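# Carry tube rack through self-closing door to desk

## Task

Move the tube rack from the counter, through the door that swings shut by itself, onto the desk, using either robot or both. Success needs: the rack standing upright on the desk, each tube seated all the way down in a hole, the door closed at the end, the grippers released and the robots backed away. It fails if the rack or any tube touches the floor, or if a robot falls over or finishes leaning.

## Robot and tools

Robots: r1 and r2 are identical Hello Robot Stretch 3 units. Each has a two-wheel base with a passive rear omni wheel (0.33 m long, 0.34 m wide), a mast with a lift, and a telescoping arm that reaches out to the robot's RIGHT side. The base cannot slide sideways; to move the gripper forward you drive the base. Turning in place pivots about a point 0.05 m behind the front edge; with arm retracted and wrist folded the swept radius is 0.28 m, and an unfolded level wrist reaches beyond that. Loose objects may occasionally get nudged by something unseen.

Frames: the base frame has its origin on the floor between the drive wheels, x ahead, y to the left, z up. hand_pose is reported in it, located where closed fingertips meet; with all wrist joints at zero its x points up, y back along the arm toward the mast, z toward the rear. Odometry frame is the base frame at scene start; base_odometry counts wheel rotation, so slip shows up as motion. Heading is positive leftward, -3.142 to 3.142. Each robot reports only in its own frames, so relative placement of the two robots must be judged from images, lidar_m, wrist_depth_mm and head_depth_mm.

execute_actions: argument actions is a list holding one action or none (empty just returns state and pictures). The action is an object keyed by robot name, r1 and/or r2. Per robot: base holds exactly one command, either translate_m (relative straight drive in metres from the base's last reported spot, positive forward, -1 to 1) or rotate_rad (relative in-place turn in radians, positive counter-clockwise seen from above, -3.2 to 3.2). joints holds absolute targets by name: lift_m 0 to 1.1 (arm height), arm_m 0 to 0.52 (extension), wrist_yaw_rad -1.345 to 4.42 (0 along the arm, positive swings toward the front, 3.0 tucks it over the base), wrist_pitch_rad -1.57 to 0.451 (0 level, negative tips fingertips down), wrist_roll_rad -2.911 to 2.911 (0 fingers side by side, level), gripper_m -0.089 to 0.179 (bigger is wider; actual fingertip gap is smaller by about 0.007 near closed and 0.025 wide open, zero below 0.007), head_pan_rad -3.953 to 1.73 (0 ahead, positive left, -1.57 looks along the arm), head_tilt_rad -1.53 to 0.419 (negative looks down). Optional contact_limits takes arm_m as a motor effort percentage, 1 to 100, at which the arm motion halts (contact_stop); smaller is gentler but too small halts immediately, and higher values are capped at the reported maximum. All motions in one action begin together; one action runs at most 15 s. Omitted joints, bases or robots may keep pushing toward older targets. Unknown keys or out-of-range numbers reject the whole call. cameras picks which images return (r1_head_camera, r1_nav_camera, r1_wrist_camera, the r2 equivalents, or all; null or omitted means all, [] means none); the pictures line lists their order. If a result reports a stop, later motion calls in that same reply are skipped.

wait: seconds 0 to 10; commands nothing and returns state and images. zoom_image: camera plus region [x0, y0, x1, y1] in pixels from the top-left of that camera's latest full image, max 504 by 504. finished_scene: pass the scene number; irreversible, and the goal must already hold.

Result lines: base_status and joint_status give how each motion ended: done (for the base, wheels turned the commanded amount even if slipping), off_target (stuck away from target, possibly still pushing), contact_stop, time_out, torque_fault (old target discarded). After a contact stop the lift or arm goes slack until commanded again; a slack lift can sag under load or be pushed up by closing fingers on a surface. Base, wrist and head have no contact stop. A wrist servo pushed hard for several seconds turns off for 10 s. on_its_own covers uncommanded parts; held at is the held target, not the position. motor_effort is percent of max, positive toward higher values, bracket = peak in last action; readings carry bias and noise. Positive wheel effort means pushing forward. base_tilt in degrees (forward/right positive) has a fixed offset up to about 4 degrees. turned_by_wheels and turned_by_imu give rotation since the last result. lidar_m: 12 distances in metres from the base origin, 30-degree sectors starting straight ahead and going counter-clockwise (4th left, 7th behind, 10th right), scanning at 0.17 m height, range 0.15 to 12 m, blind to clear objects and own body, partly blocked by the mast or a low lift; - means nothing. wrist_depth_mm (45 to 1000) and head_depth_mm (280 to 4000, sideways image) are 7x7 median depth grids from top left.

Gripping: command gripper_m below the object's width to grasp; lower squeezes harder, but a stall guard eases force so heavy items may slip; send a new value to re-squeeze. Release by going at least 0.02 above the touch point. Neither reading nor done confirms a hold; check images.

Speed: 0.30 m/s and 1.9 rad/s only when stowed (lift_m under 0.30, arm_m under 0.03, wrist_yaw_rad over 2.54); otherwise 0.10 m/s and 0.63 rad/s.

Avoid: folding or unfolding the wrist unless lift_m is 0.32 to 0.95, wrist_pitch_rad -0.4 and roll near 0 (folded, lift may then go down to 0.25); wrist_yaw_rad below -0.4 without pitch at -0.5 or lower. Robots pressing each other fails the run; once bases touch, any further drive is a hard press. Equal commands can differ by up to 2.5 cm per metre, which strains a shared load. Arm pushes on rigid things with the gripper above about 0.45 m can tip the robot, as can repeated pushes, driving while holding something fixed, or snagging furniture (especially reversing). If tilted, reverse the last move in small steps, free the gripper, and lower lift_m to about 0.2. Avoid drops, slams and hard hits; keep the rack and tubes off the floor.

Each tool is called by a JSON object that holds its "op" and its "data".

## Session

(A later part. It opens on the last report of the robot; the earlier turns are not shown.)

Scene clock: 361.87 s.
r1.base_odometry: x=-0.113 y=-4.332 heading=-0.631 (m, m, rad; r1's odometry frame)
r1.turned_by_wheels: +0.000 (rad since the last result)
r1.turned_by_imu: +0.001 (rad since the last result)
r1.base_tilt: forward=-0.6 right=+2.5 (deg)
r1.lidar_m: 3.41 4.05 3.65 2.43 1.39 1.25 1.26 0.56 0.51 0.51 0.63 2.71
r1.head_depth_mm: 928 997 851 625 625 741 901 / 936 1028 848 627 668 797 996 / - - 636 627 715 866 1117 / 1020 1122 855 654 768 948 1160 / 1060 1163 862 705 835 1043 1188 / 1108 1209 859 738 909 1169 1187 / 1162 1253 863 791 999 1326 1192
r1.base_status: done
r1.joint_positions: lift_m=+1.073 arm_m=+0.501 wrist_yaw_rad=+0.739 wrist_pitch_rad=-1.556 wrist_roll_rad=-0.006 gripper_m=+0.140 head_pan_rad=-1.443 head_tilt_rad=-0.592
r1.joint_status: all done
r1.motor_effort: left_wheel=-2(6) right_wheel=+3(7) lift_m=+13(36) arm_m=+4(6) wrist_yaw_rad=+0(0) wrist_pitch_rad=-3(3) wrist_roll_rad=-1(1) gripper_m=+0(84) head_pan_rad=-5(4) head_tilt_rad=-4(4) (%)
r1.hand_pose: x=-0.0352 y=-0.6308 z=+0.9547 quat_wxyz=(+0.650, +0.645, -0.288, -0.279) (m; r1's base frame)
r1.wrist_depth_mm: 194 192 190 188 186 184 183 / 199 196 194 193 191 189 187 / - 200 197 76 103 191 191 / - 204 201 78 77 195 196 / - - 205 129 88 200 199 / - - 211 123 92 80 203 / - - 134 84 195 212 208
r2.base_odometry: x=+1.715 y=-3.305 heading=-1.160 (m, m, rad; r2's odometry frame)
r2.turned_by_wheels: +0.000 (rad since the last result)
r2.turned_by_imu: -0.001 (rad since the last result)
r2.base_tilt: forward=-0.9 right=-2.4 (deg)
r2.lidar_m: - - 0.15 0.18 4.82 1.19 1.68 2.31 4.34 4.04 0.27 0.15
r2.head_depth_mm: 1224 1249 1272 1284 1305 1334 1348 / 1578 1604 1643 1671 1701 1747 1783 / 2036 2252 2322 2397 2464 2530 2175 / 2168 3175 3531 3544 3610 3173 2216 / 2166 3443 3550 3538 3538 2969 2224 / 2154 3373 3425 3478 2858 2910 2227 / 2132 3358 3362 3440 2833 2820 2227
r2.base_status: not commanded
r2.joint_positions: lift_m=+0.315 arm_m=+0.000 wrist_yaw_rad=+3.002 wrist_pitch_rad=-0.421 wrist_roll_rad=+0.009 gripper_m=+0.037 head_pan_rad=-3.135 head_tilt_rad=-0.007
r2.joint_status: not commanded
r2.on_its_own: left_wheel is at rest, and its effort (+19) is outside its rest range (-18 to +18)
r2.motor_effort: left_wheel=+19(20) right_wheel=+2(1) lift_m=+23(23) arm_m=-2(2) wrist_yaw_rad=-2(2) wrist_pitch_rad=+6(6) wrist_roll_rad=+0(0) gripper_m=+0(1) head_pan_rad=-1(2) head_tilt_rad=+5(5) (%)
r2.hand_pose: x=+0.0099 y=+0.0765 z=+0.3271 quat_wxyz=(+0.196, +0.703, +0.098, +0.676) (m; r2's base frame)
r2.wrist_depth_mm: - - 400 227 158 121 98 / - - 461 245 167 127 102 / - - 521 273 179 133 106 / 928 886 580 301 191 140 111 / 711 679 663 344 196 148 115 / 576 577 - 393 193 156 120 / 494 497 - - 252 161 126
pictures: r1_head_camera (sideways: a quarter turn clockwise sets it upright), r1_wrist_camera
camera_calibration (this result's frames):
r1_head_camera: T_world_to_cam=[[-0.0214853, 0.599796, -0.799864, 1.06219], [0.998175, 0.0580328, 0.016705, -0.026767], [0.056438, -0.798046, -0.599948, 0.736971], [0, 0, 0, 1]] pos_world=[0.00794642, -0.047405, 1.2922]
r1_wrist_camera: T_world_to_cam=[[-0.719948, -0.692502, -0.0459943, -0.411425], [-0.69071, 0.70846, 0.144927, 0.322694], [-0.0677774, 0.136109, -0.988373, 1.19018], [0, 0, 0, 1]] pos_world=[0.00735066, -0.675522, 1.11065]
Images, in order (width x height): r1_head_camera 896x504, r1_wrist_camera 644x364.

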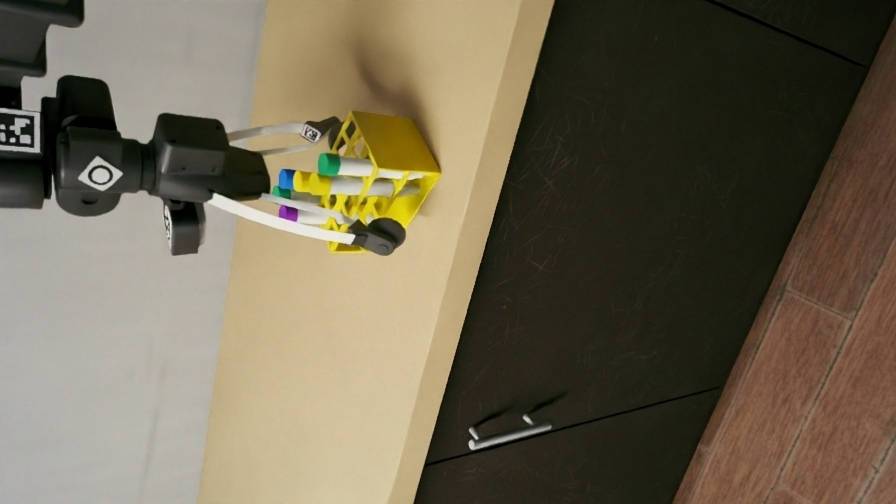

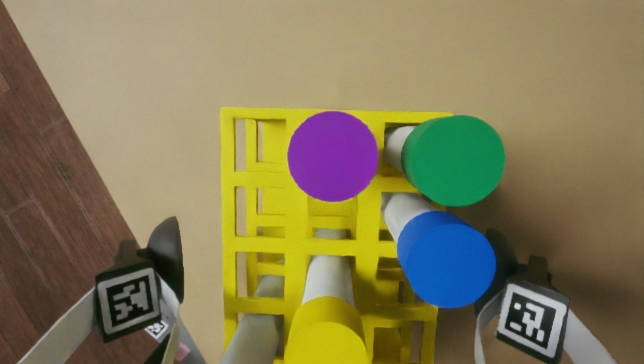

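{"op": "execute_actions", "data": {"actions": [{"r1":{"joints":{"gripper_m":0.06}}}], "cameras": ["r1_wrist_camera"]}}

{"op": "execute_actions", "data": {"actions": [{"r1":{"joints":{"lift_m":1.097}}}], "cameras": ["r1_wrist_camera","r1_head_camera"]}}

Scene clock: 365.40 s.
r1.base_odometry: x=-0.113 y=-4.332 heading=-0.631 (m, m, rad; r1's odometry frame)
r1.turned_by_wheels: +0.000 (rad since the last result)
r1.turned_by_imu: +0.000 (rad since the last result)
r1.base_tilt: forward=-0.7 right=+2.6 (deg)
r1.lidar_m: 3.40 4.03 3.64 2.43 1.38 1.25 1.26 0.56 0.51 0.51 0.63 2.71
r1.head_depth_mm: 930 1001 849 624 625 740 905 / 933 1031 849 624 665 796 990 / - - 623 629 716 864 1114 / 1021 1128 862 664 768 949 1163 / 1066 1164 859 702 835 1047 1187 / 1113 1207 862 739 906 1166 1197 / 1167 1258 869 793 998 1324 1191
r1.base_status: not commanded
r1.joint_positions: lift_m=+1.073 arm_m=+0.501 wrist_yaw_rad=+0.739 wrist_pitch_rad=-1.557 wrist_roll_rad=-0.006 gripper_m=+0.060 head_pan_rad=-1.443 head_tilt_rad=-0.592
r1.joint_status: all done
r1.motor_effort: left_wheel=-2(2) right_wheel=+3(3) lift_m=+14(14) arm_m=+4(4) wrist_yaw_rad=+0(0) wrist_pitch_rad=-3(4) wrist_roll_rad=-1(1) gripper_m=-10(83) head_pan_rad=-4(4) head_tilt_rad=-4(4) (%)
r1.hand_pose: x=-0.0353 y=-0.6307 z=+0.9547 quat_wxyz=(+0.650, +0.646, -0.288, -0.279) (m; r1's base frame)
r1.wrist_depth_mm: 194 192 190 189 187 185 183 / 200 197 195 193 190 190 188 / - 200 198 77 114 192 191 / - 205 201 78 86 196 195 / - 210 204 132 87 201 200 / - - 155 123 107 205 204 / - - 132 84 186 212 209
r2.base_odometry: x=+1.715 y=-3.305 heading=-1.160 (m, m, rad; r2's odometry frame)
r2.turned_by_wheels: +0.000 (rad since the last result)
r2.turned_by_imu: +0.000 (rad since the last result)
r2.base_tilt: forward=-0.9 right=-2.4 (deg)
r2.lidar_m: - - 0.15 0.18 4.82 1.19 1.68 2.32 4.35 4.05 0.27 0.15
r2.head_depth_mm: 1229 1255 1266 1281 1310 1321 1347 / 1566 1598 1637 1671 1716 1739 1774 / 2028 2240 2321 2380 2445 2508 2174 / 2175 3187 3541 3604 3595 3235 2203 / 2164 3405 3580 3554 3553 2972 2220 / 2173 3382 3416 3510 2856 2869 2234 / 2141 3365 3403 3453 2836 2839 2216
r2.base_status: not commanded
r2.joint_positions: lift_m=+0.315 arm_m=+0.000 wrist_yaw_rad=+3.002 wrist_pitch_rad=-0.421 wrist_roll_rad=+0.009 gripper_m=+0.037 head_pan_rad=-3.135 head_tilt_rad=-0.007
r2.joint_status: not commanded
r2.on_its_own: left_wheel is at rest, and its effort (+19) is outside its rest range (-18 to +18)
r2.motor_effort: left_wheel=+19(20) right_wheel=+2(1) lift_m=+23(23) arm_m=-1(1) wrist_yaw_rad=-2(2) wrist_pitch_rad=+6(6) wrist_roll_rad=+0(0) gripper_m=+1(0) head_pan_rad=-2(3) head_tilt_rad=+5(5) (%)
r2.hand_pose: x=+0.0099 y=+0.0765 z=+0.3271 quat_wxyz=(+0.196, +0.703, +0.098, +0.676) (m; r2's base frame)
r2.wrist_depth_mm: - - 397 227 158 121 99 / - - 454 248 168 127 102 / - - 522 272 179 133 106 / 908 900 574 303 192 140 111 / 713 695 660 338 196 148 115 / 590 581 - 395 193 156 120 / 495 509 - - 254 160 126
pictures: r1_wrist_camera
camera_calibration (this result's frames):
r1_wrist_camera: T_world_to_cam=[[-0.71997, -0.692479, -0.0460127, -0.411395], [-0.690643, 0.708385, 0.145613, 0.321823], [-0.0682393, 0.136615, -0.988271, 1.19038], [0, 0, 0, 1]] pos_world=[0.00730365, -0.675481, 1.11063]
Images, in order (width x height): r1_wrist_camera 644x364.

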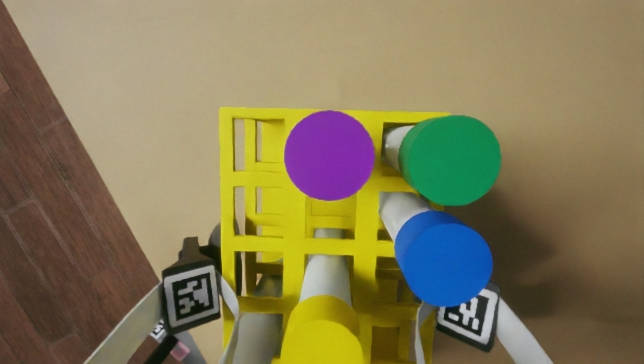

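Scene clock: 366.43 s.
r1.base_odometry: x=-0.113 y=-4.332 heading=-0.631 (m, m, rad; r1's odometry frame)
r1.turned_by_wheels: +0.000 (rad since the last result)
r1.turned_by_imu: +0.000 (rad since the last result)
r1.base_tilt: forward=-0.6 right=+2.6 (deg)
r1.lidar_m: 3.42 4.05 3.65 2.44 1.38 1.25 1.26 0.56 0.51 0.51 0.63 2.70
r1.head_depth_mm: 907 1000 849 624 625 741 902 / 962 1045 853 625 666 797 993 / - - 617 627 713 864 1116 / 1016 1134 858 674 768 946 1167 / 1059 1160 860 706 831 1047 1183 / 1108 1208 860 739 914 1170 1191 / 1158 1256 862 792 993 1330 1191
r1.base_status: not commanded
r1.joint_positions: lift_m=+1.096 arm_m=+0.501 wrist_yaw_rad=+0.739 wrist_pitch_rad=-1.557 wrist_roll_rad=-0.006 gripper_m=+0.060 head_pan_rad=-1.443 head_tilt_rad=-0.592
r1.joint_status: all done
r1.motor_effort: left_wheel=-2(2) right_wheel=+3(3) lift_m=+39(41) arm_m=+4(4) wrist_yaw_rad=+0(0) wrist_pitch_rad=-3(3) wrist_roll_rad=-1(1) gripper_m=-6(10) head_pan_rad=-4(4) head_tilt_rad=-3(5) (%)
r1.hand_pose: x=-0.0354 y=-0.6306 z=+0.9786 quat_wxyz=(+0.650, +0.646, -0.288, -0.279) (m; r1's base frame)
r1.wrist_depth_mm: 217 215 212 211 208 206 205 / - 219 217 214 213 211 210 / - 224 221 90 89 214 213 / - 231 226 137 119 219 218 / - - 214 139 91 224 223 / - - 152 102 140 229 227 / - - 119 94 196 234 233
r2.base_odometry: x=+1.715 y=-3.305 heading=-1.160 (m, m, rad; r2's odometry frame)
r2.turned_by_wheels: +0.000 (rad since the last result)
r2.turned_by_imu: +0.000 (rad since the last result)
r2.base_tilt: forward=-0.9 right=-2.4 (deg)
r2.lidar_m: - - 0.15 0.18 4.83 1.19 1.68 2.32 4.35 4.03 0.27 0.15
r2.head_depth_mm: 1231 1244 1265 1282 1304 1328 1351 / 1574 1614 1645 1673 1713 1749 1790 / 2045 2259 2333 2390 2444 2554 2176 / 2176 3134 3539 3619 3576 3236 2180 / 2145 3436 3497 3535 3558 2939 2221 / 2151 3346 3483 3456 2849 2888 2225 / 2118 3345 3375 3398 2849 2858 2225
r2.base_status: not commanded
r2.joint_positions: lift_m=+0.315 arm_m=+0.000 wrist_yaw_rad=+3.002 wrist_pitch_rad=-0.421 wrist_roll_rad=+0.009 gripper_m=+0.037 head_pan_rad=-3.135 head_tilt_rad=-0.007
r2.joint_status: not commanded
r2.on_its_own: left_wheel is at rest, and its effort (+20) is outside its rest range (-18 to +18)
r2.motor_effort: left_wheel=+20(20) right_wheel=+1(2) lift_m=+23(23) arm_m=-1(1) wrist_yaw_rad=-2(2) wrist_pitch_rad=+6(6) wrist_roll_rad=+0(0) gripper_m=+0(0) head_pan_rad=-3(2) head_tilt_rad=+5(5) (%)
r2.hand_pose: x=+0.0099 y=+0.0765 z=+0.3271 quat_wxyz=(+0.196, +0.703, +0.098, +0.676) (m; r2's base frame)
r2.wrist_depth_mm: - - 397 226 158 121 99 / - - 461 247 169 127 103 / - - 515 268 179 133 106 / 925 920 585 304 191 141 111 / 722 705 670 341 196 148 116 / 583 573 - 393 193 157 120 / 498 506 - - 253 160 126
pictures: r1_head_camera (sideways: a quarter turn clockwise sets it upright), r1_wrist_camera
camera_calibration (this result's frames):
r1_head_camera: T_world_to_cam=[[-0.0214855, 0.599798, -0.799863, 1.06218], [0.998175, 0.0580326, 0.0167048, -0.0267667], [0.0564376, -0.798044, -0.59995, 0.736973], [0, 0, 0, 1]] pos_world=[0.00794641, -0.047405, 1.2922]
r1_wrist_camera: T_world_to_cam=[[-0.719985, -0.692462, -0.0460245, -0.410275], [-0.690598, 0.708339, 0.146052, 0.317779], [-0.0685347, 0.13694, -0.988206, 1.21409], [0, 0, 0, 1]] pos_world=[0.00727346, -0.675453, 1.13448]
Images, in order (width x height): r1_head_camera 896x504, r1_wrist_camera 644x364.

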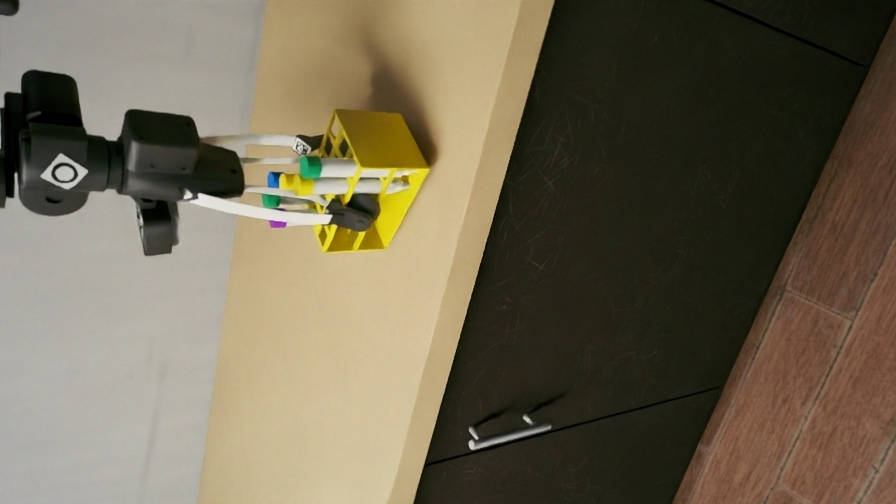

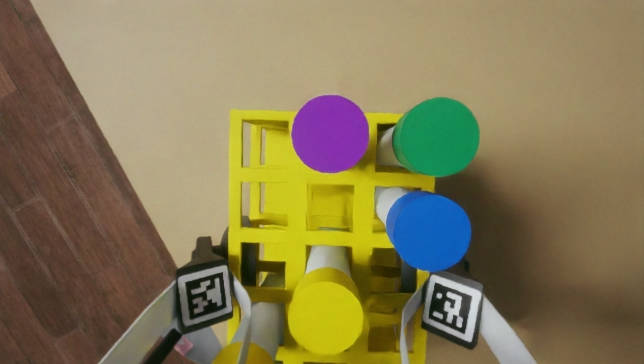

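{"op": "execute_actions", "data": {"actions": [{"r1":{"joints":{"gripper_m":0.035}}}], "cameras": ["r1_wrist_camera","r1_head_camera"]}}

Scene clock: 368.90 s.
r1.base_odometry: x=-0.113 y=-4.332 heading=-0.631 (m, m, rad; r1's odometry frame)
r1.turned_by_wheels: +0.000 (rad since the last result)
r1.turned_by_imu: +0.000 (rad since the last result)
r1.base_tilt: forward=-0.6 right=+2.5 (deg)
r1.lidar_m: 3.40 4.03 3.62 2.44 1.38 1.25 1.26 0.56 0.51 0.51 0.63 2.70
r1.head_depth_mm: 904 996 851 625 623 740 899 / 963 1042 853 626 667 798 992 / - - 613 627 714 865 1115 / 1018 1120 837 676 771 947 1161 / 1064 1165 858 707 834 1046 1183 / 1109 1208 863 736 907 1171 1187 / 1159 1251 863 792 998 1333 1188
r1.base_status: not commanded
r1.joint_positions: lift_m=+1.096 arm_m=+0.501 wrist_yaw_rad=+0.739 wrist_pitch_rad=-1.557 wrist_roll_rad=-0.006 gripper_m=+0.036 head_pan_rad=-1.443 head_tilt_rad=-0.592
r1.joint_status: all done
r1.motor_effort: left_wheel=-2(2) right_wheel=+3(3) lift_m=+40(40) arm_m=+4(4) wrist_yaw_rad=+0(0) wrist_pitch_rad=-3(3) wrist_roll_rad=-1(1) gripper_m=-13(84) head_pan_rad=-5(5) head_tilt_rad=-4(4) (%)
r1.hand_pose: x=-0.0354 y=-0.6306 z=+0.9786 quat_wxyz=(+0.650, +0.646, -0.288, -0.279) (m; r1's base frame)
r1.wrist_depth_mm: 217 214 213 211 209 207 205 / - 218 217 214 212 210 209 / - 224 220 91 90 214 214 / - 230 224 138 136 220 217 / - - 215 140 91 224 224 / - - 142 100 140 229 228 / - - 119 137 204 234 233
r2.base_odometry: x=+1.715 y=-3.305 heading=-1.160 (m, m, rad; r2's odometry frame)
r2.turned_by_wheels: +0.000 (rad since the last result)
r2.turned_by_imu: +0.000 (rad since the last result)
r2.base_tilt: forward=-0.9 right=-2.5 (deg)
r2.lidar_m: - - 0.15 0.18 4.82 1.19 1.69 2.32 4.36 4.03 0.27 0.15
r2.head_depth_mm: 1233 1246 1263 1286 1300 1323 1345 / 1575 1611 1635 1670 1701 1743 1792 / 2042 2253 2324 2378 2462 2521 2181 / 2175 3157 3537 3591 3553 3185 2207 / 2161 3409 3539 3499 3558 3003 2210 / 2146 3351 3452 3457 2841 2873 2246 / 2122 3316 3403 3432 2806 2837 2231
r2.base_status: not commanded
r2.joint_positions: lift_m=+0.315 arm_m=+0.000 wrist_yaw_rad=+3.002 wrist_pitch_rad=-0.421 wrist_roll_rad=+0.009 gripper_m=+0.037 head_pan_rad=-3.135 head_tilt_rad=-0.007
r2.joint_status: not commanded
r2.on_its_own: left_wheel is at rest, and its effort (+20) is outside its rest range (-18 to +18)
r2.motor_effort: left_wheel=+20(19) right_wheel=+2(2) lift_m=+23(23) arm_m=-1(1) wrist_yaw_rad=-2(2) wrist_pitch_rad=+6(6) wrist_roll_rad=+0(0) gripper_m=+0(0) head_pan_rad=-1(3) head_tilt_rad=+5(5) (%)
r2.hand_pose: x=+0.0099 y=+0.0765 z=+0.3271 quat_wxyz=(+0.196, +0.703, +0.098, +0.676) (m; r2's base frame)
r2.wrist_depth_mm: - - 395 226 158 121 99 / - - 458 248 167 127 102 / - - 518 271 178 133 106 / 897 880 587 300 192 140 110 / 712 706 662 339 197 148 115 / 576 579 - 394 193 157 120 / 500 500 - - 252 160 126
pictures: r1_head_camera (sideways: a quarter turn clockwise sets it upright), r1_wrist_camera
camera_calibration (this result's frames):
r1_head_camera: T_world_to_cam=[[-0.0214853, 0.599798, -0.799863, 1.06218], [0.998175, 0.0580323, 0.0167048, -0.0267667], [0.0564374, -0.798044, -0.59995, 0.736974], [0, 0, 0, 1]] pos_world=[0.00794639, -0.047405, 1.2922]
r1_wrist_camera: T_world_to_cam=[[-0.719984, -0.692463, -0.0460245, -0.410275], [-0.690598, 0.708338, 0.146052, 0.317779], [-0.0685347, 0.13694, -0.988206, 1.21409], [0, 0, 0, 1]] pos_world=[0.00727349, -0.675453, 1.13448]
Images, in order (width x height): r1_head_camera 896x504, r1_wrist_camera 644x364.

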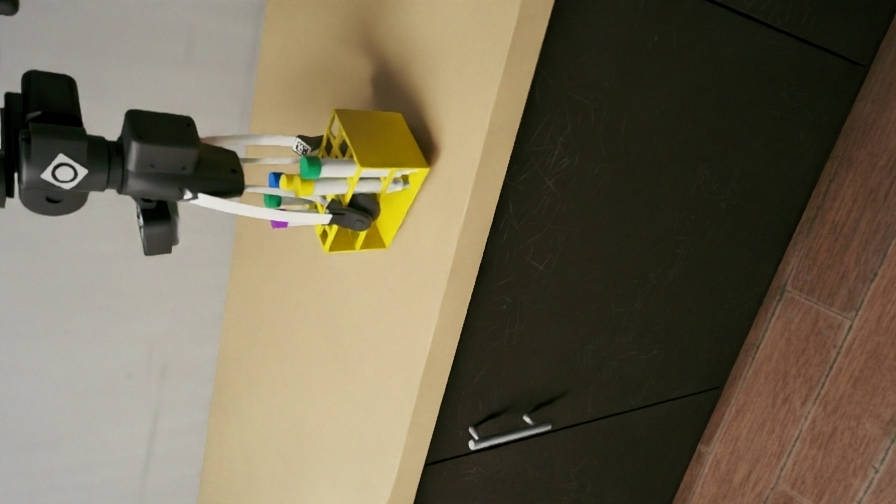

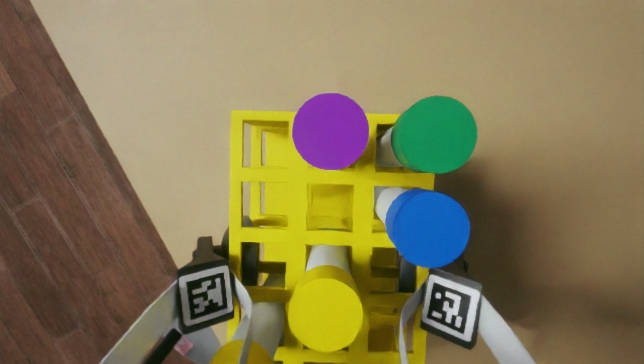

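{"op": "execute_actions", "data": {"actions": [{"r1":{"joints":{"gripper_m":0.01}}}], "cameras": []}}

{"op": "execute_actions", "data": {"actions": [{"r1":{"joints":{"wrist_pitch_rad":-1.35}}}], "cameras": ["r1_wrist_camera","r1_head_camera"]}}

Scene clock: 373.80 s.
r1.base_odometry: x=-0.113 y=-4.332 heading=-0.631 (m, m, rad; r1's odometry frame)
r1.turned_by_wheels: +0.000 (rad since the last result)
r1.turned_by_imu: +0.000 (rad since the last result)
r1.base_tilt: forward=-0.7 right=+2.6 (deg)
r1.lidar_m: 3.40 4.02 3.65 2.43 1.38 1.25 1.26 0.56 0.51 0.51 0.63 2.70
r1.head_depth_mm: 902 999 853 626 626 743 901 / 960 1036 853 626 667 799 997 / - - 616 629 715 869 1116 / 1021 1128 839 675 768 947 1159 / 1060 1165 863 706 833 1046 1189 / 1105 1207 861 742 913 1170 1191 / 1157 1260 862 792 998 1334 1194
r1.base_status: not commanded
r1.joint_positions: lift_m=+1.096 arm_m=+0.501 wrist_yaw_rad=+0.739 wrist_pitch_rad=-1.557 wrist_roll_rad=-0.006 gripper_m=+0.011 head_pan_rad=-1.443 head_tilt_rad=-0.592
r1.joint_status: all done
r1.motor_effort: left_wheel=-2(2) right_wheel=+3(3) lift_m=+40(39) arm_m=+4(4) wrist_yaw_rad=+0(0) wrist_pitch_rad=-3(3) wrist_roll_rad=-1(1) gripper_m=-21(94) head_pan_rad=-4(4) head_tilt_rad=-4(3) (%)
r1.hand_pose: x=-0.0354 y=-0.6306 z=+0.9786 quat_wxyz=(+0.650, +0.646, -0.288, -0.279) (m; r1's base frame)
r1.wrist_depth_mm: 217 215 213 210 208 206 204 / - 219 218 215 212 210 209 / - 224 220 92 91 214 213 / - 230 226 140 138 219 217 / - - 215 141 93 224 223 / - - - 98 176 229 229 / - - 119 141 205 236 233
r2.base_odometry: x=+1.715 y=-3.305 heading=-1.160 (m, m, rad; r2's odometry frame)
r2.turned_by_wheels: +0.000 (rad since the last result)
r2.turned_by_imu: -0.001 (rad since the last result)
r2.base_tilt: forward=-0.9 right=-2.3 (deg)
r2.lidar_m: - - 0.15 0.18 4.82 1.19 1.68 2.31 4.33 4.03 0.27 0.15
r2.head_depth_mm: 1229 1241 1266 1282 1308 1327 1348 / 1574 1605 1636 1672 1713 1744 1786 / 2056 2246 2308 2380 2463 2511 2186 / 2178 3198 3577 3556 3655 3165 2208 / 2145 3382 3548 3516 3608 3011 2216 / 2162 3348 3417 3498 2857 2886 2216 / 2127 3321 3359 3487 2825 2845 2239
r2.base_status: not commanded
r2.joint_positions: lift_m=+0.315 arm_m=+0.000 wrist_yaw_rad=+3.002 wrist_pitch_rad=-0.421 wrist_roll_rad=+0.009 gripper_m=+0.037 head_pan_rad=-3.135 head_tilt_rad=-0.007
r2.joint_status: not commanded
r2.on_its_own: left_wheel is at rest, and its effort (+20) is outside its rest range (-18 to +18)
r2.motor_effort: left_wheel=+20(20) right_wheel=+1(2) lift_m=+23(23) arm_m=-2(2) wrist_yaw_rad=-2(2) wrist_pitch_rad=+6(6) wrist_roll_rad=+0(0) gripper_m=+0(0) head_pan_rad=-2(2) head_tilt_rad=+4(5) (%)
r2.hand_pose: x=+0.0099 y=+0.0765 z=+0.3271 quat_wxyz=(+0.196, +0.703, +0.098, +0.676) (m; r2's base frame)
r2.wrist_depth_mm: - - 397 227 158 121 99 / - - 462 247 168 127 102 / - - 522 272 178 133 106 / 902 881 581 301 191 141 111 / 703 686 660 338 196 148 115 / 588 578 - 396 192 156 120 / 500 499 - - 253 161 126
pictures: none
No camera images: the call's "cameras" was empty. Leave "cameras" out to get every camera's image.

Scene clock: 374.67 s.
r1.base_odometry: x=-0.113 y=-4.332 heading=-0.631 (m, m, rad; r1's odometry frame)
r1.turned_by_wheels: +0.000 (rad since the last result)
r1.turned_by_imu: +0.000 (rad since the last result)
r1.base_tilt: forward=-0.7 right=+2.6 (deg)
r1.lidar_m: 3.42 4.05 3.66 2.43 1.38 1.25 1.26 0.56 0.51 0.51 0.64 2.71
r1.head_depth_mm: 903 1000 851 625 624 740 898 / 967 1040 851 624 666 800 994 / - - 660 628 713 868 1109 / 1018 1129 705 675 771 948 1159 / 1060 1157 861 707 832 1050 1187 / 1108 1212 860 739 909 1170 1179 / 1157 1259 862 791 1000 1332 1190
r1.base_status: not commanded
r1.joint_positions: lift_m=+1.096 arm_m=+0.501 wrist_yaw_rad=+0.739 wrist_pitch_rad=-1.357 wrist_roll_rad=-0.006 gripper_m=+0.014 head_pan_rad=-1.443 head_tilt_rad=-0.592
r1.joint_status: all done
r1.motor_effort: left_wheel=-2(2) right_wheel=+3(3) lift_m=+39(39) arm_m=+4(4) wrist_yaw_rad=+0(0) wrist_pitch_rad=+4(4) wrist_roll_rad=-1(1) gripper_m=-20(21) head_pan_rad=-4(4) head_tilt_rad=-4(4) (%)
r1.hand_pose: x=-0.0009 y=-0.6685 z=+0.9796 quat_wxyz=(+0.675, +0.613, -0.350, -0.214) (m; r1's base frame)
r1.wrist_depth_mm: 243 243 239 237 235 233 230 / 242 239 238 235 232 231 229 / - 237 236 92 92 229 227 / - 236 233 140 136 227 227 / - 235 215 141 93 226 224 / - - - 121 141 224 221 / - - 128 95 207 223 221
r2.base_odometry: x=+1.715 y=-3.305 heading=-1.160 (m, m, rad; r2's odometry frame)
r2.turned_by_wheels: +0.000 (rad since the last result)
r2.turned_by_imu: +0.000 (rad since the last result)
r2.base_tilt: forward=-0.9 right=-2.5 (deg)
r2.lidar_m: - - 0.15 0.18 4.82 1.19 1.68 2.32 4.35 4.04 0.27 0.15
r2.head_depth_mm: 1228 1245 1259 1295 1307 1332 1352 / 1567 1613 1638 1665 1702 1736 1785 / 2052 2267 2329 2397 2459 2512 2183 / 2153 3194 3563 3596 3574 3188 2195 / 2151 3369 3510 3529 3499 2986 2209 / 2151 3403 3436 3457 2857 2871 2233 / 2132 3322 3376 3454 2810 2830 2218
r2.base_status: not commanded
r2.joint_positions: lift_m=+0.315 arm_m=+0.000 wrist_yaw_rad=+3.002 wrist_pitch_rad=-0.421 wrist_roll_rad=+0.009 gripper_m=+0.037 head_pan_rad=-3.135 head_tilt_rad=-0.007
r2.joint_status: not commanded
r2.on_its_own: left_wheel is at rest, and its effort (+19) is outside its rest range (-18 to +18)
r2.motor_effort: left_wheel=+19(19) right_wheel=+1(1) lift_m=+24(23) arm_m=-1(2) wrist_yaw_rad=-2(2) wrist_pitch_rad=+6(6) wrist_roll_rad=+0(0) gripper_m=+1(0) head_pan_rad=-3(2) head_tilt_rad=+5(5) (%)
r2.hand_pose: x=+0.0099 y=+0.0765 z=+0.3271 quat_wxyz=(+0.196, +0.703, +0.098, +0.676) (m; r2's base frame)
r2.wrist_depth_mm: - - 399 225 158 121 98 / - - 459 246 167 127 102 / - - 523 270 179 133 106 / 895 878 581 303 191 141 111 / 713 704 671 341 196 147 115 / 588 586 - 397 193 157 120 / 499 501 - - 250 161 126
pictures: r1_head_camera (sideways: a quarter turn clockwise sets it upright), r1_wrist_camera
camera_calibration (this result's frames):
r1_head_camera: T_world_to_cam=[[-0.0214855, 0.599798, -0.799863, 1.06218], [0.998175, 0.0580325, 0.0167048, -0.0267667], [0.0564376, -0.798044, -0.59995, 0.736973], [0, 0, 0, 1]] pos_world=[0.00794641, -0.047405, 1.2922]
r1_wrist_camera: T_world_to_cam=[[-0.714081, -0.698929, -0.0398343, -0.42197], [-0.697003, 0.715122, -0.0527877, 0.567619], [0.0653812, -0.00993004, -0.997811, 1.13399], [0, 0, 0, 1]] pos_world=[0.0201699, -0.689583, 1.14466]
Images, in order (width x height): r1_head_camera 896x504, r1_wrist_camera 644x364.

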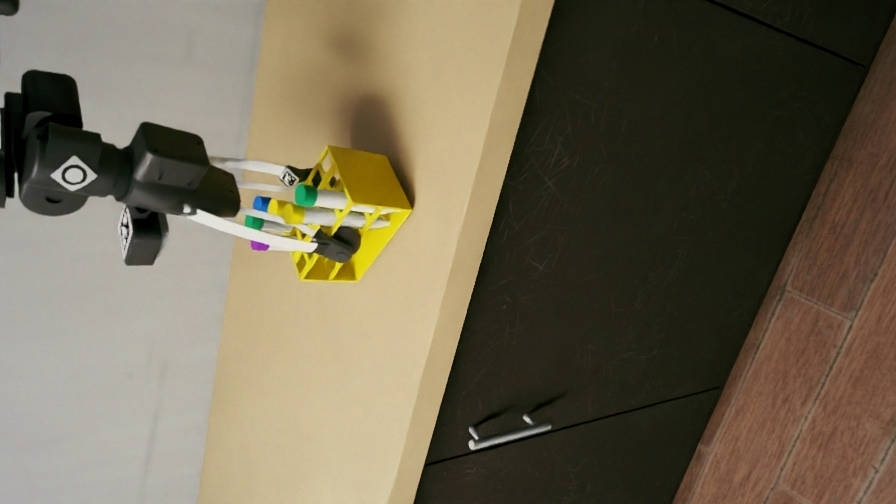

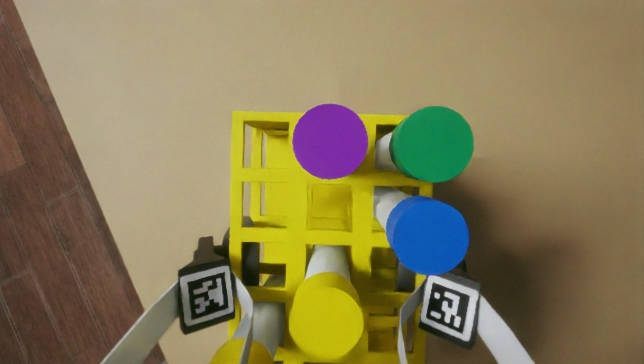

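{"op": "execute_actions", "data": {"actions": [{"r1":{"joints":{"wrist_pitch_rad":-1.4,"gripper_m":0.02,"arm_m":0.25}}}], "cameras": ["r1_wrist_camera","r1_head_camera"]}}

Scene clock: 385.97 s.
r1.base_odometry: x=-0.113 y=-4.332 heading=-0.631 (m, m, rad; r1's odometry frame)
r1.turned_by_wheels: +0.000 (rad since the last result)
r1.turned_by_imu: +0.001 (rad since the last result)
r1.base_tilt: forward=-0.7 right=+2.6 (deg)
r1.lidar_m: 3.42 4.06 3.65 2.43 1.38 1.25 1.26 0.56 0.51 0.51 0.63 2.70
r1.head_depth_mm: - 1011 850 627 626 742 906 / - - 774 624 665 796 987 / - - - 443 453 867 1114 / 1013 1114 856 506 776 949 1158 / 1066 1160 859 682 833 1052 1182 / 1115 1212 865 739 909 1173 1183 / 1161 1259 863 792 994 1321 1192
r1.base_status: not commanded
r1.joint_positions: lift_m=+1.096 arm_m=+0.250 wrist_yaw_rad=+0.740 wrist_pitch_rad=-1.399 wrist_roll_rad=-0.006 gripper_m=+0.021 head_pan_rad=-1.443 head_tilt_rad=-0.592
r1.joint_status: all done
r1.motor_effort: left_wheel=-2(2) right_wheel=+3(3) lift_m=+40(40) arm_m=-4(3) wrist_yaw_rad=-1(0) wrist_pitch_rad=+0(4) wrist_roll_rad=-1(1) gripper_m=-18(18) head_pan_rad=-5(4) head_tilt_rad=-4(4) (%)
r1.hand_pose: x=-0.0080 y=-0.4103 z=+0.9785 quat_wxyz=(+0.670, +0.621, -0.337, -0.227) (m; r1's base frame)
r1.wrist_depth_mm: - - - 625 229 227 226 / - - - - 248 226 225 / - - - 92 92 227 223 / - - - 139 125 225 224 / - - 214 141 93 224 223 / - - - 120 141 241 223 / - - 119 95 205 332 223
r2.base_odometry: x=+1.715 y=-3.305 heading=-1.160 (m, m, rad; r2's odometry frame)
r2.turned_by_wheels: +0.000 (rad since the last result)
r2.turned_by_imu: -0.001 (rad since the last result)
r2.base_tilt: forward=-0.9 right=-2.5 (deg)
r2.lidar_m: - - 0.15 0.18 4.82 1.19 1.69 2.32 4.34 4.04 0.27 0.15
r2.head_depth_mm: 1224 1242 1262 1284 1310 1323 1349 / 1574 1615 1642 1675 1707 1734 1783 / 2027 2236 2317 2381 2464 2501 2174 / 2167 3163 3558 3548 3634 3204 2190 / 2147 3458 3498 3522 3588 2947 2210 / 2134 3400 3464 3453 2886 2885 2217 / 2130 3357 3428 3438 2852 2839 2224
r2.base_status: not commanded
r2.joint_positions: lift_m=+0.315 arm_m=+0.000 wrist_yaw_rad=+3.002 wrist_pitch_rad=-0.421 wrist_roll_rad=+0.009 gripper_m=+0.037 head_pan_rad=-3.135 head_tilt_rad=-0.007
r2.joint_status: not commanded
r2.on_its_own: left_wheel is at rest, and its effort (+20) is outside its rest range (-18 to +18)
r2.motor_effort: left_wheel=+20(20) right_wheel=+2(1) lift_m=+23(23) arm_m=-1(2) wrist_yaw_rad=-2(2) wrist_pitch_rad=+6(6) wrist_roll_rad=+0(0) gripper_m=+1(1) head_pan_rad=-2(3) head_tilt_rad=+5(5) (%)
r2.hand_pose: x=+0.0099 y=+0.0765 z=+0.3271 quat_wxyz=(+0.196, +0.703, +0.098, +0.676) (m; r2's base frame)
r2.wrist_depth_mm: - - 399 227 158 121 98 / - - 465 247 168 127 102 / - - 521 274 178 133 106 / 901 915 588 302 192 140 111 / 719 697 665 337 196 147 116 / 592 576 - 394 194 157 121 / 498 508 - - 252 161 126
pictures: r1_head_camera (sideways: a quarter turn clockwise sets it upright), r1_wrist_camera
camera_calibration (this result's frames):
r1_head_camera: T_world_to_cam=[[-0.02148, 0.599812, -0.799852, 1.06217], [0.998176, 0.0580201, 0.0167036, -0.0267651], [0.0564265, -0.798034, -0.599964, 0.736992], [0, 0, 0, 1]] pos_world=[0.00794581, -0.0474048, 1.29219]
r1_wrist_camera: T_world_to_cam=[[-0.71448, -0.698441, -0.04122, -0.245051], [-0.698642, 0.715376, -0.011701, 0.337863], [0.0376603, 0.0204379, -0.999082, 1.14946], [0, 0, 0, 1]] pos_world=[0.0176722, -0.436345, 1.14226]
Images, in order (width x height): r1_head_camera 896x504, r1_wrist_camera 644x364.

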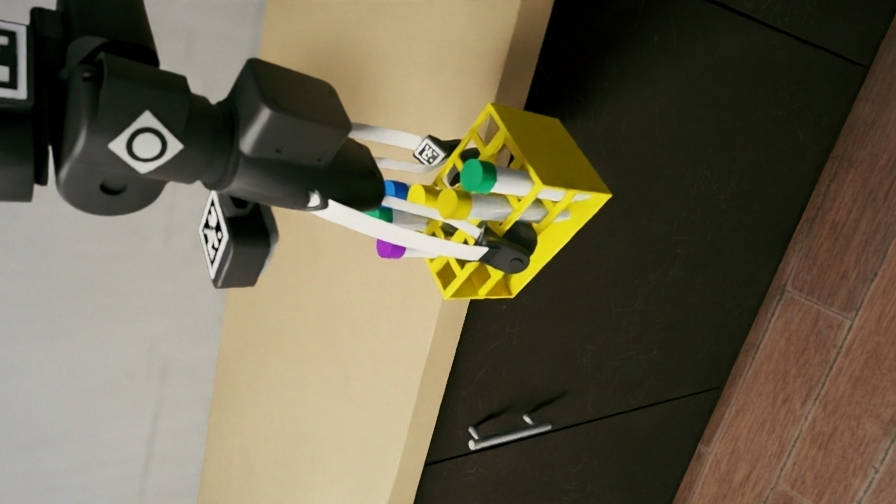

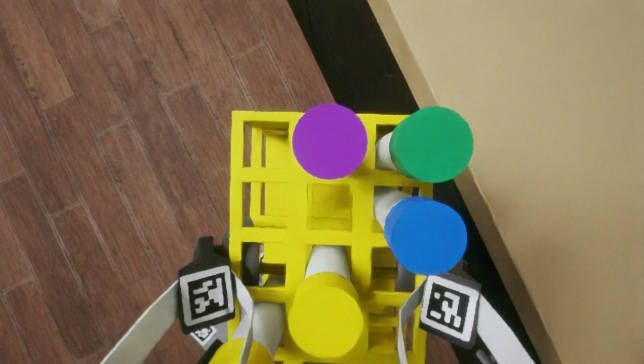

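{"op": "execute_actions", "data": {"actions": [{"r1":{"base":{"rotate_rad":1.644},"joints":{"arm_m":0.08,"wrist_yaw_rad":4.3,"head_pan_rad":-1.7,"head_tilt_rad":-1.2}}}], "cameras": ["r1_wrist_camera","r1_head_camera"]}}

{"op": "execute_actions", "data": {"actions": [{"r1":{"base":{"translate_m":0.7},"joints":{"lift_m":0.36,"arm_m":0.022}}}], "cameras": ["r1_wrist_camera","r1_head_camera","r1_nav_camera"]}}

Scene clock: 395.70 s.
r1.base_odometry: x=-0.113 y=-4.332 heading=+1.013 (m, m, rad; r1's odometry frame)
r1.turned_by_wheels: +1.644 (rad since the last result)
r1.turned_by_imu: +1.649 (rad since the last result)
r1.base_tilt: forward=-0.7 right=+2.5 (deg)
r1.lidar_m: 2.43 1.35 1.25 0.80 0.55 0.51 0.52 0.66 3.12 3.42 3.93 2.58
r1.head_depth_mm: 1712 1576 1466 1367 1266 1197 1123 / 1678 1574 1454 1351 1261 1184 1130 / 1696 1586 303 1330 1277 - 1110 / 1700 323 308 1333 1273 - 1107 / - 319 336 1333 1256 1179 1107 / 1636 1538 357 1333 1255 1173 1108 / 1668 1535 1428 1323 1243 1165 1099
r1.base_status: done
r1.joint_positions: lift_m=+1.096 arm_m=+0.080 wrist_yaw_rad=+4.298 wrist_pitch_rad=-1.399 wrist_roll_rad=-0.006 gripper_m=+0.021 head_pan_rad=-1.693 head_tilt_rad=-1.185
r1.joint_status: all done
r1.motor_effort: left_wheel=-3(6) right_wheel=+4(9) lift_m=+40(39) arm_m=-4(4) wrist_yaw_rad=+1(2) wrist_pitch_rad=-1(1) wrist_roll_rad=-1(1) gripper_m=-18(18) head_pan_rad=-4(31) head_tilt_rad=-7(32) (%)
r1.hand_pose: x=-0.0396 y=-0.2170 z=+0.9785 quat_wxyz=(+0.084, +0.202, +0.677, +0.703) (m; r1's base frame)
r1.wrist_depth_mm: - - - - - - - / - - - - - - - / - - - 92 92 - - / - - - 140 125 - - / - - 216 141 93 - - / - - - 106 141 - - / - - 128 95 207 - -
r2.base_odometry: x=+1.715 y=-3.305 heading=-1.160 (m, m, rad; r2's odometry frame)
r2.turned_by_wheels: +0.000 (rad since the last result)
r2.turned_by_imu: -0.001 (rad since the last result)
r2.base_tilt: forward=-0.8 right=-2.5 (deg)
r2.lidar_m: - - 0.15 0.18 4.83 1.19 1.68 2.43 4.36 4.04 0.27 0.15
r2.head_depth_mm: 1221 1247 1266 1283 1297 1338 1346 / 1570 1602 1642 1667 1709 1741 1778 / 2036 2272 2329 2405 2437 2541 2162 / 2170 3180 3517 3598 3613 3203 2205 / 2175 3408 3532 3488 3582 3008 2223 / 2150 3377 3446 3445 2850 2875 2228 / 2123 3341 3394 3447 2831 2847 2231
r2.base_status: not commanded
r2.joint_positions: lift_m=+0.315 arm_m=+0.000 wrist_yaw_rad=+3.002 wrist_pitch_rad=-0.421 wrist_roll_rad=+0.009 gripper_m=+0.037 head_pan_rad=-3.135 head_tilt_rad=-0.007
r2.joint_status: not commanded
r2.on_its_own: left_wheel is at rest, and its effort (+20) is outside its rest range (-18 to +18)
r2.motor_effort: left_wheel=+20(19) right_wheel=+2(1) lift_m=+23(23) arm_m=-2(1) wrist_yaw_rad=-2(2) wrist_pitch_rad=+7(6) wrist_roll_rad=+0(0) gripper_m=+0(0) head_pan_rad=-2(3) head_tilt_rad=+4(5) (%)
r2.hand_pose: x=+0.0099 y=+0.0765 z=+0.3271 quat_wxyz=(+0.196, +0.703, +0.098, +0.676) (m; r2's base frame)
r2.wrist_depth_mm: - - 397 226 158 121 99 / - - 458 247 168 127 102 / - - 523 272 179 133 106 / 888 872 585 301 192 141 111 / 697 708 681 338 197 148 116 / 589 593 - 394 194 156 120 / 501 498 - - 251 161 126
pictures: r1_head_camera (sideways: a quarter turn clockwise sets it upright), r1_wrist_camera
camera_calibration (this result's frames):
r1_head_camera: T_world_to_cam=[[0.169747, 0.928811, -0.329387, 0.448061], [0.981788, -0.18832, -0.025074, 0.0277213], [-0.0853194, -0.319132, -0.943862, 1.18496], [0, 0, 0, 1]] pos_world=[-0.00217326, -0.0327852, 1.26672]
r1_wrist_camera: T_world_to_cam=[[0.370867, 0.92777, -0.0412285, 0.263223], [0.92833, -0.371588, -0.0112095, 0.00558799], [-0.0257198, -0.0341164, -0.999087, 1.13235], [0, 0, 0, 1]] pos_world=[-0.0736845, -0.203503, 1.14223]
Images, in order (width x height): r1_head_camera 896x504, r1_wrist_camera 644x364.

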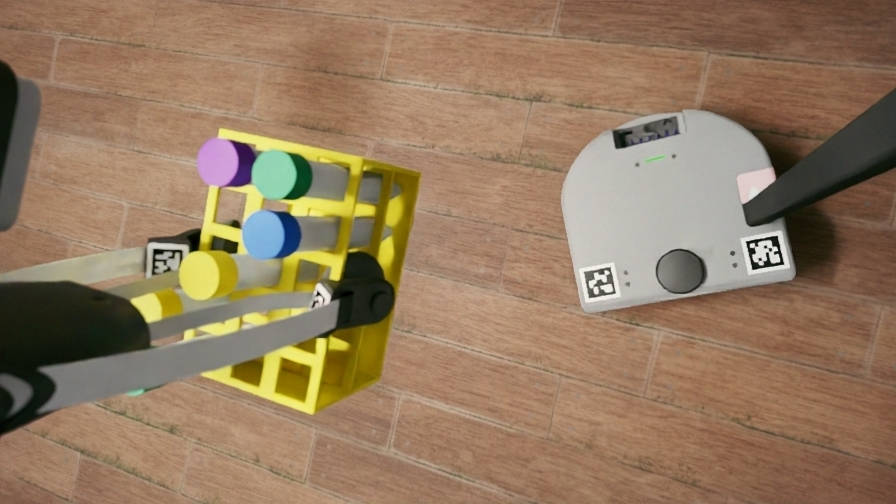

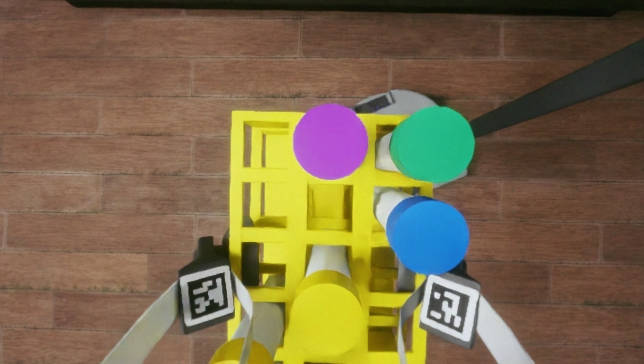

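Scene clock: 403.93 s.
r1.base_odometry: x=+0.258 y=-3.738 heading=+1.013 (m, m, rad; r1's odometry frame)
r1.turned_by_wheels: +0.000 (rad since the last result)
r1.turned_by_imu: +0.002 (rad since the last result)
r1.base_tilt: forward=-0.6 right=+2.5 (deg)
r1.lidar_m: 1.74 1.05 0.97 0.99 1.25 1.14 1.16 1.48 3.65 3.73 3.24 1.90
r1.head_depth_mm: 1715 1583 1451 1357 1266 1220 1112 / 1704 1569 1452 1343 1258 - - / 1700 1563 1453 1357 1281 - - / 1695 1550 1443 1345 - - 1105 / 1687 1550 1442 1344 1247 1173 1111 / 1677 1537 1441 1328 1250 1169 1110 / 1680 1540 1425 1334 1242 1167 1106
r1.base_status: done
r1.joint_positions: lift_m=+0.361 arm_m=+0.022 wrist_yaw_rad=+4.298 wrist_pitch_rad=-1.399 wrist_roll_rad=-0.006 gripper_m=+0.021 head_pan_rad=-1.693 head_tilt_rad=-1.185
r1.joint_status: all done
r1.motor_effort: left_wheel=-3(3) right_wheel=+4(9) lift_m=+14(38) arm_m=-3(5) wrist_yaw_rad=+1(0) wrist_pitch_rad=-1(0) wrist_roll_rad=-1(1) gripper_m=-17(17) head_pan_rad=-4(5) head_tilt_rad=-7(6) (%)
r1.hand_pose: x=-0.0396 y=-0.1590 z=+0.2426 quat_wxyz=(+0.084, +0.202, +0.677, +0.703) (m; r1's base frame)
r1.wrist_depth_mm: 418 409 408 - - - - / 413 409 408 - - - - / 411 406 404 92 92 - - / 410 410 406 140 103 - - / 409 408 215 141 93 - - / 410 408 - 121 141 395 391 / 411 404 128 95 206 391 387
r2.base_odometry: x=+1.715 y=-3.305 heading=-1.160 (m, m, rad; r2's odometry frame)
r2.turned_by_wheels: +0.000 (rad since the last result)
r2.turned_by_imu: -0.001 (rad since the last result)
r2.base_tilt: forward=-0.9 right=-2.5 (deg)
r2.lidar_m: - - 0.15 0.18 4.83 1.19 1.68 1.74 4.32 4.03 0.27 0.15
r2.head_depth_mm: 1227 1248 1259 1277 1297 1331 1349 / 1575 1606 1634 1672 1697 1737 1775 / 2052 2237 2309 2410 2464 2497 2185 / 2158 3218 3534 3588 3615 3217 2212 / 2154 3405 3477 3538 3550 2971 2193 / 2146 3385 3458 3482 2887 2867 2228 / 2128 3327 3410 3415 2826 1907 1824
r2.base_status: not commanded
r2.joint_positions: lift_m=+0.315 arm_m=+0.000 wrist_yaw_rad=+3.002 wrist_pitch_rad=-0.421 wrist_roll_rad=+0.009 gripper_m=+0.037 head_pan_rad=-3.135 head_tilt_rad=-0.007
r2.joint_status: not commanded
r2.on_its_own: left_wheel is at rest, and its effort (+20) is outside its rest range (-18 to +18)
r2.motor_effort: left_wheel=+20(20) right_wheel=+1(2) lift_m=+24(23) arm_m=-1(1) wrist_yaw_rad=-2(2) wrist_pitch_rad=+6(6) wrist_roll_rad=+0(0) gripper_m=+1(0) head_pan_rad=-3(3) head_tilt_rad=+5(5) (%)
r2.hand_pose: x=+0.0099 y=+0.0765 z=+0.3271 quat_wxyz=(+0.196, +0.703, +0.098, +0.676) (m; r2's base frame)
r2.wrist_depth_mm: - - 397 225 158 122 98 / - - 462 245 168 127 102 / - - 522 273 178 133 106 / 888 886 582 303 191 140 110 / 722 698 663 341 195 148 115 / 592 586 - 392 193 157 121 / 500 499 - - 253 161 126
pictures: r1_head_camera (sideways: a quarter turn clockwise sets it upright), r1_nav_camera (sideways: a quarter turn counterclockwise sets it upright), r1_wrist_camera
camera_calibration (this result's frames):
r1_head_camera: T_world_to_cam=[[0.169874, 0.928795, -0.329367, 0.448034], [0.981762, -0.188454, -0.0250755, 0.0277234], [-0.0853605, -0.3191, -0.943869, 1.18497], [0, 0, 0, 1]] pos_world=[-0.00217764, -0.0327834, 1.26672]
r1_nav_camera: T_world_to_cam=[[-0.0958397, -0.936123, 0.338361, -0.404166], [-0.990542, 0.123226, 0.0603542, -0.0172757], [-0.0981938, -0.329376, -0.939079, 1.1789], [0, 0, 0, 1]] pos_world=[0.0599128, 0.0120796, 1.24487]
r1_wrist_camera: T_world_to_cam=[[0.370737, 0.927822, -0.0412291, 0.179072], [0.928382, -0.371458, -0.0111895, 0.0189068], [-0.0256967, -0.034128, -0.999087, 0.399088], [0, 0, 0, 1]] pos_world=[-0.0736858, -0.145503, 0.406318]
Images, in order (width x height): r1_head_camera 896x504, r1_nav_camera 672x504, r1_wrist_camera 644x364.

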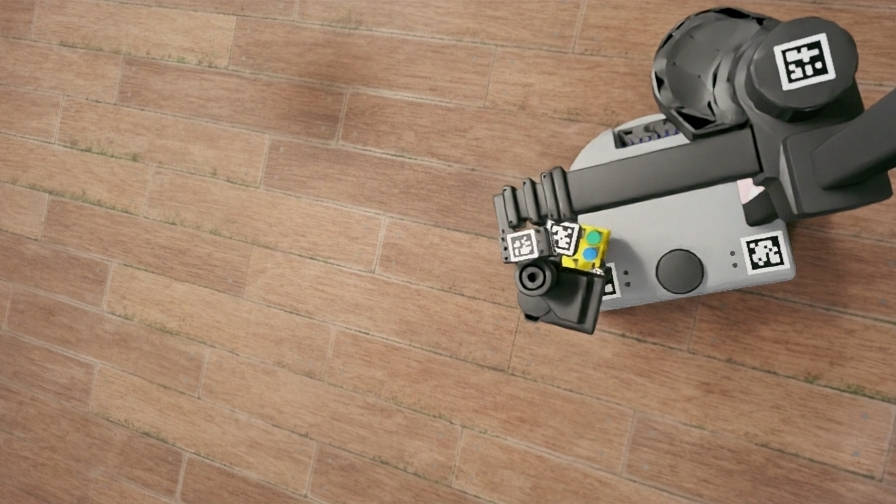

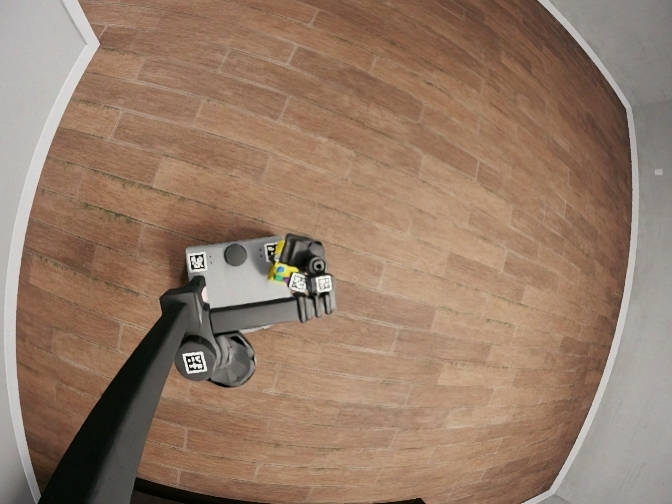

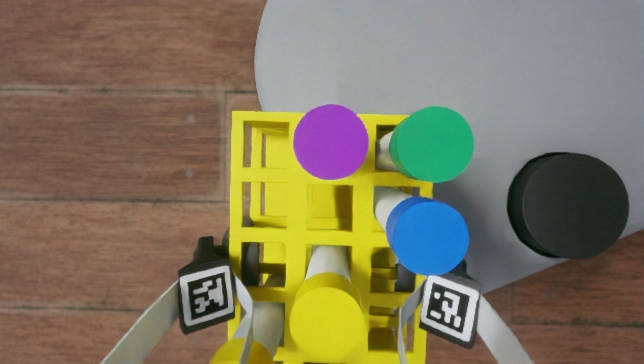

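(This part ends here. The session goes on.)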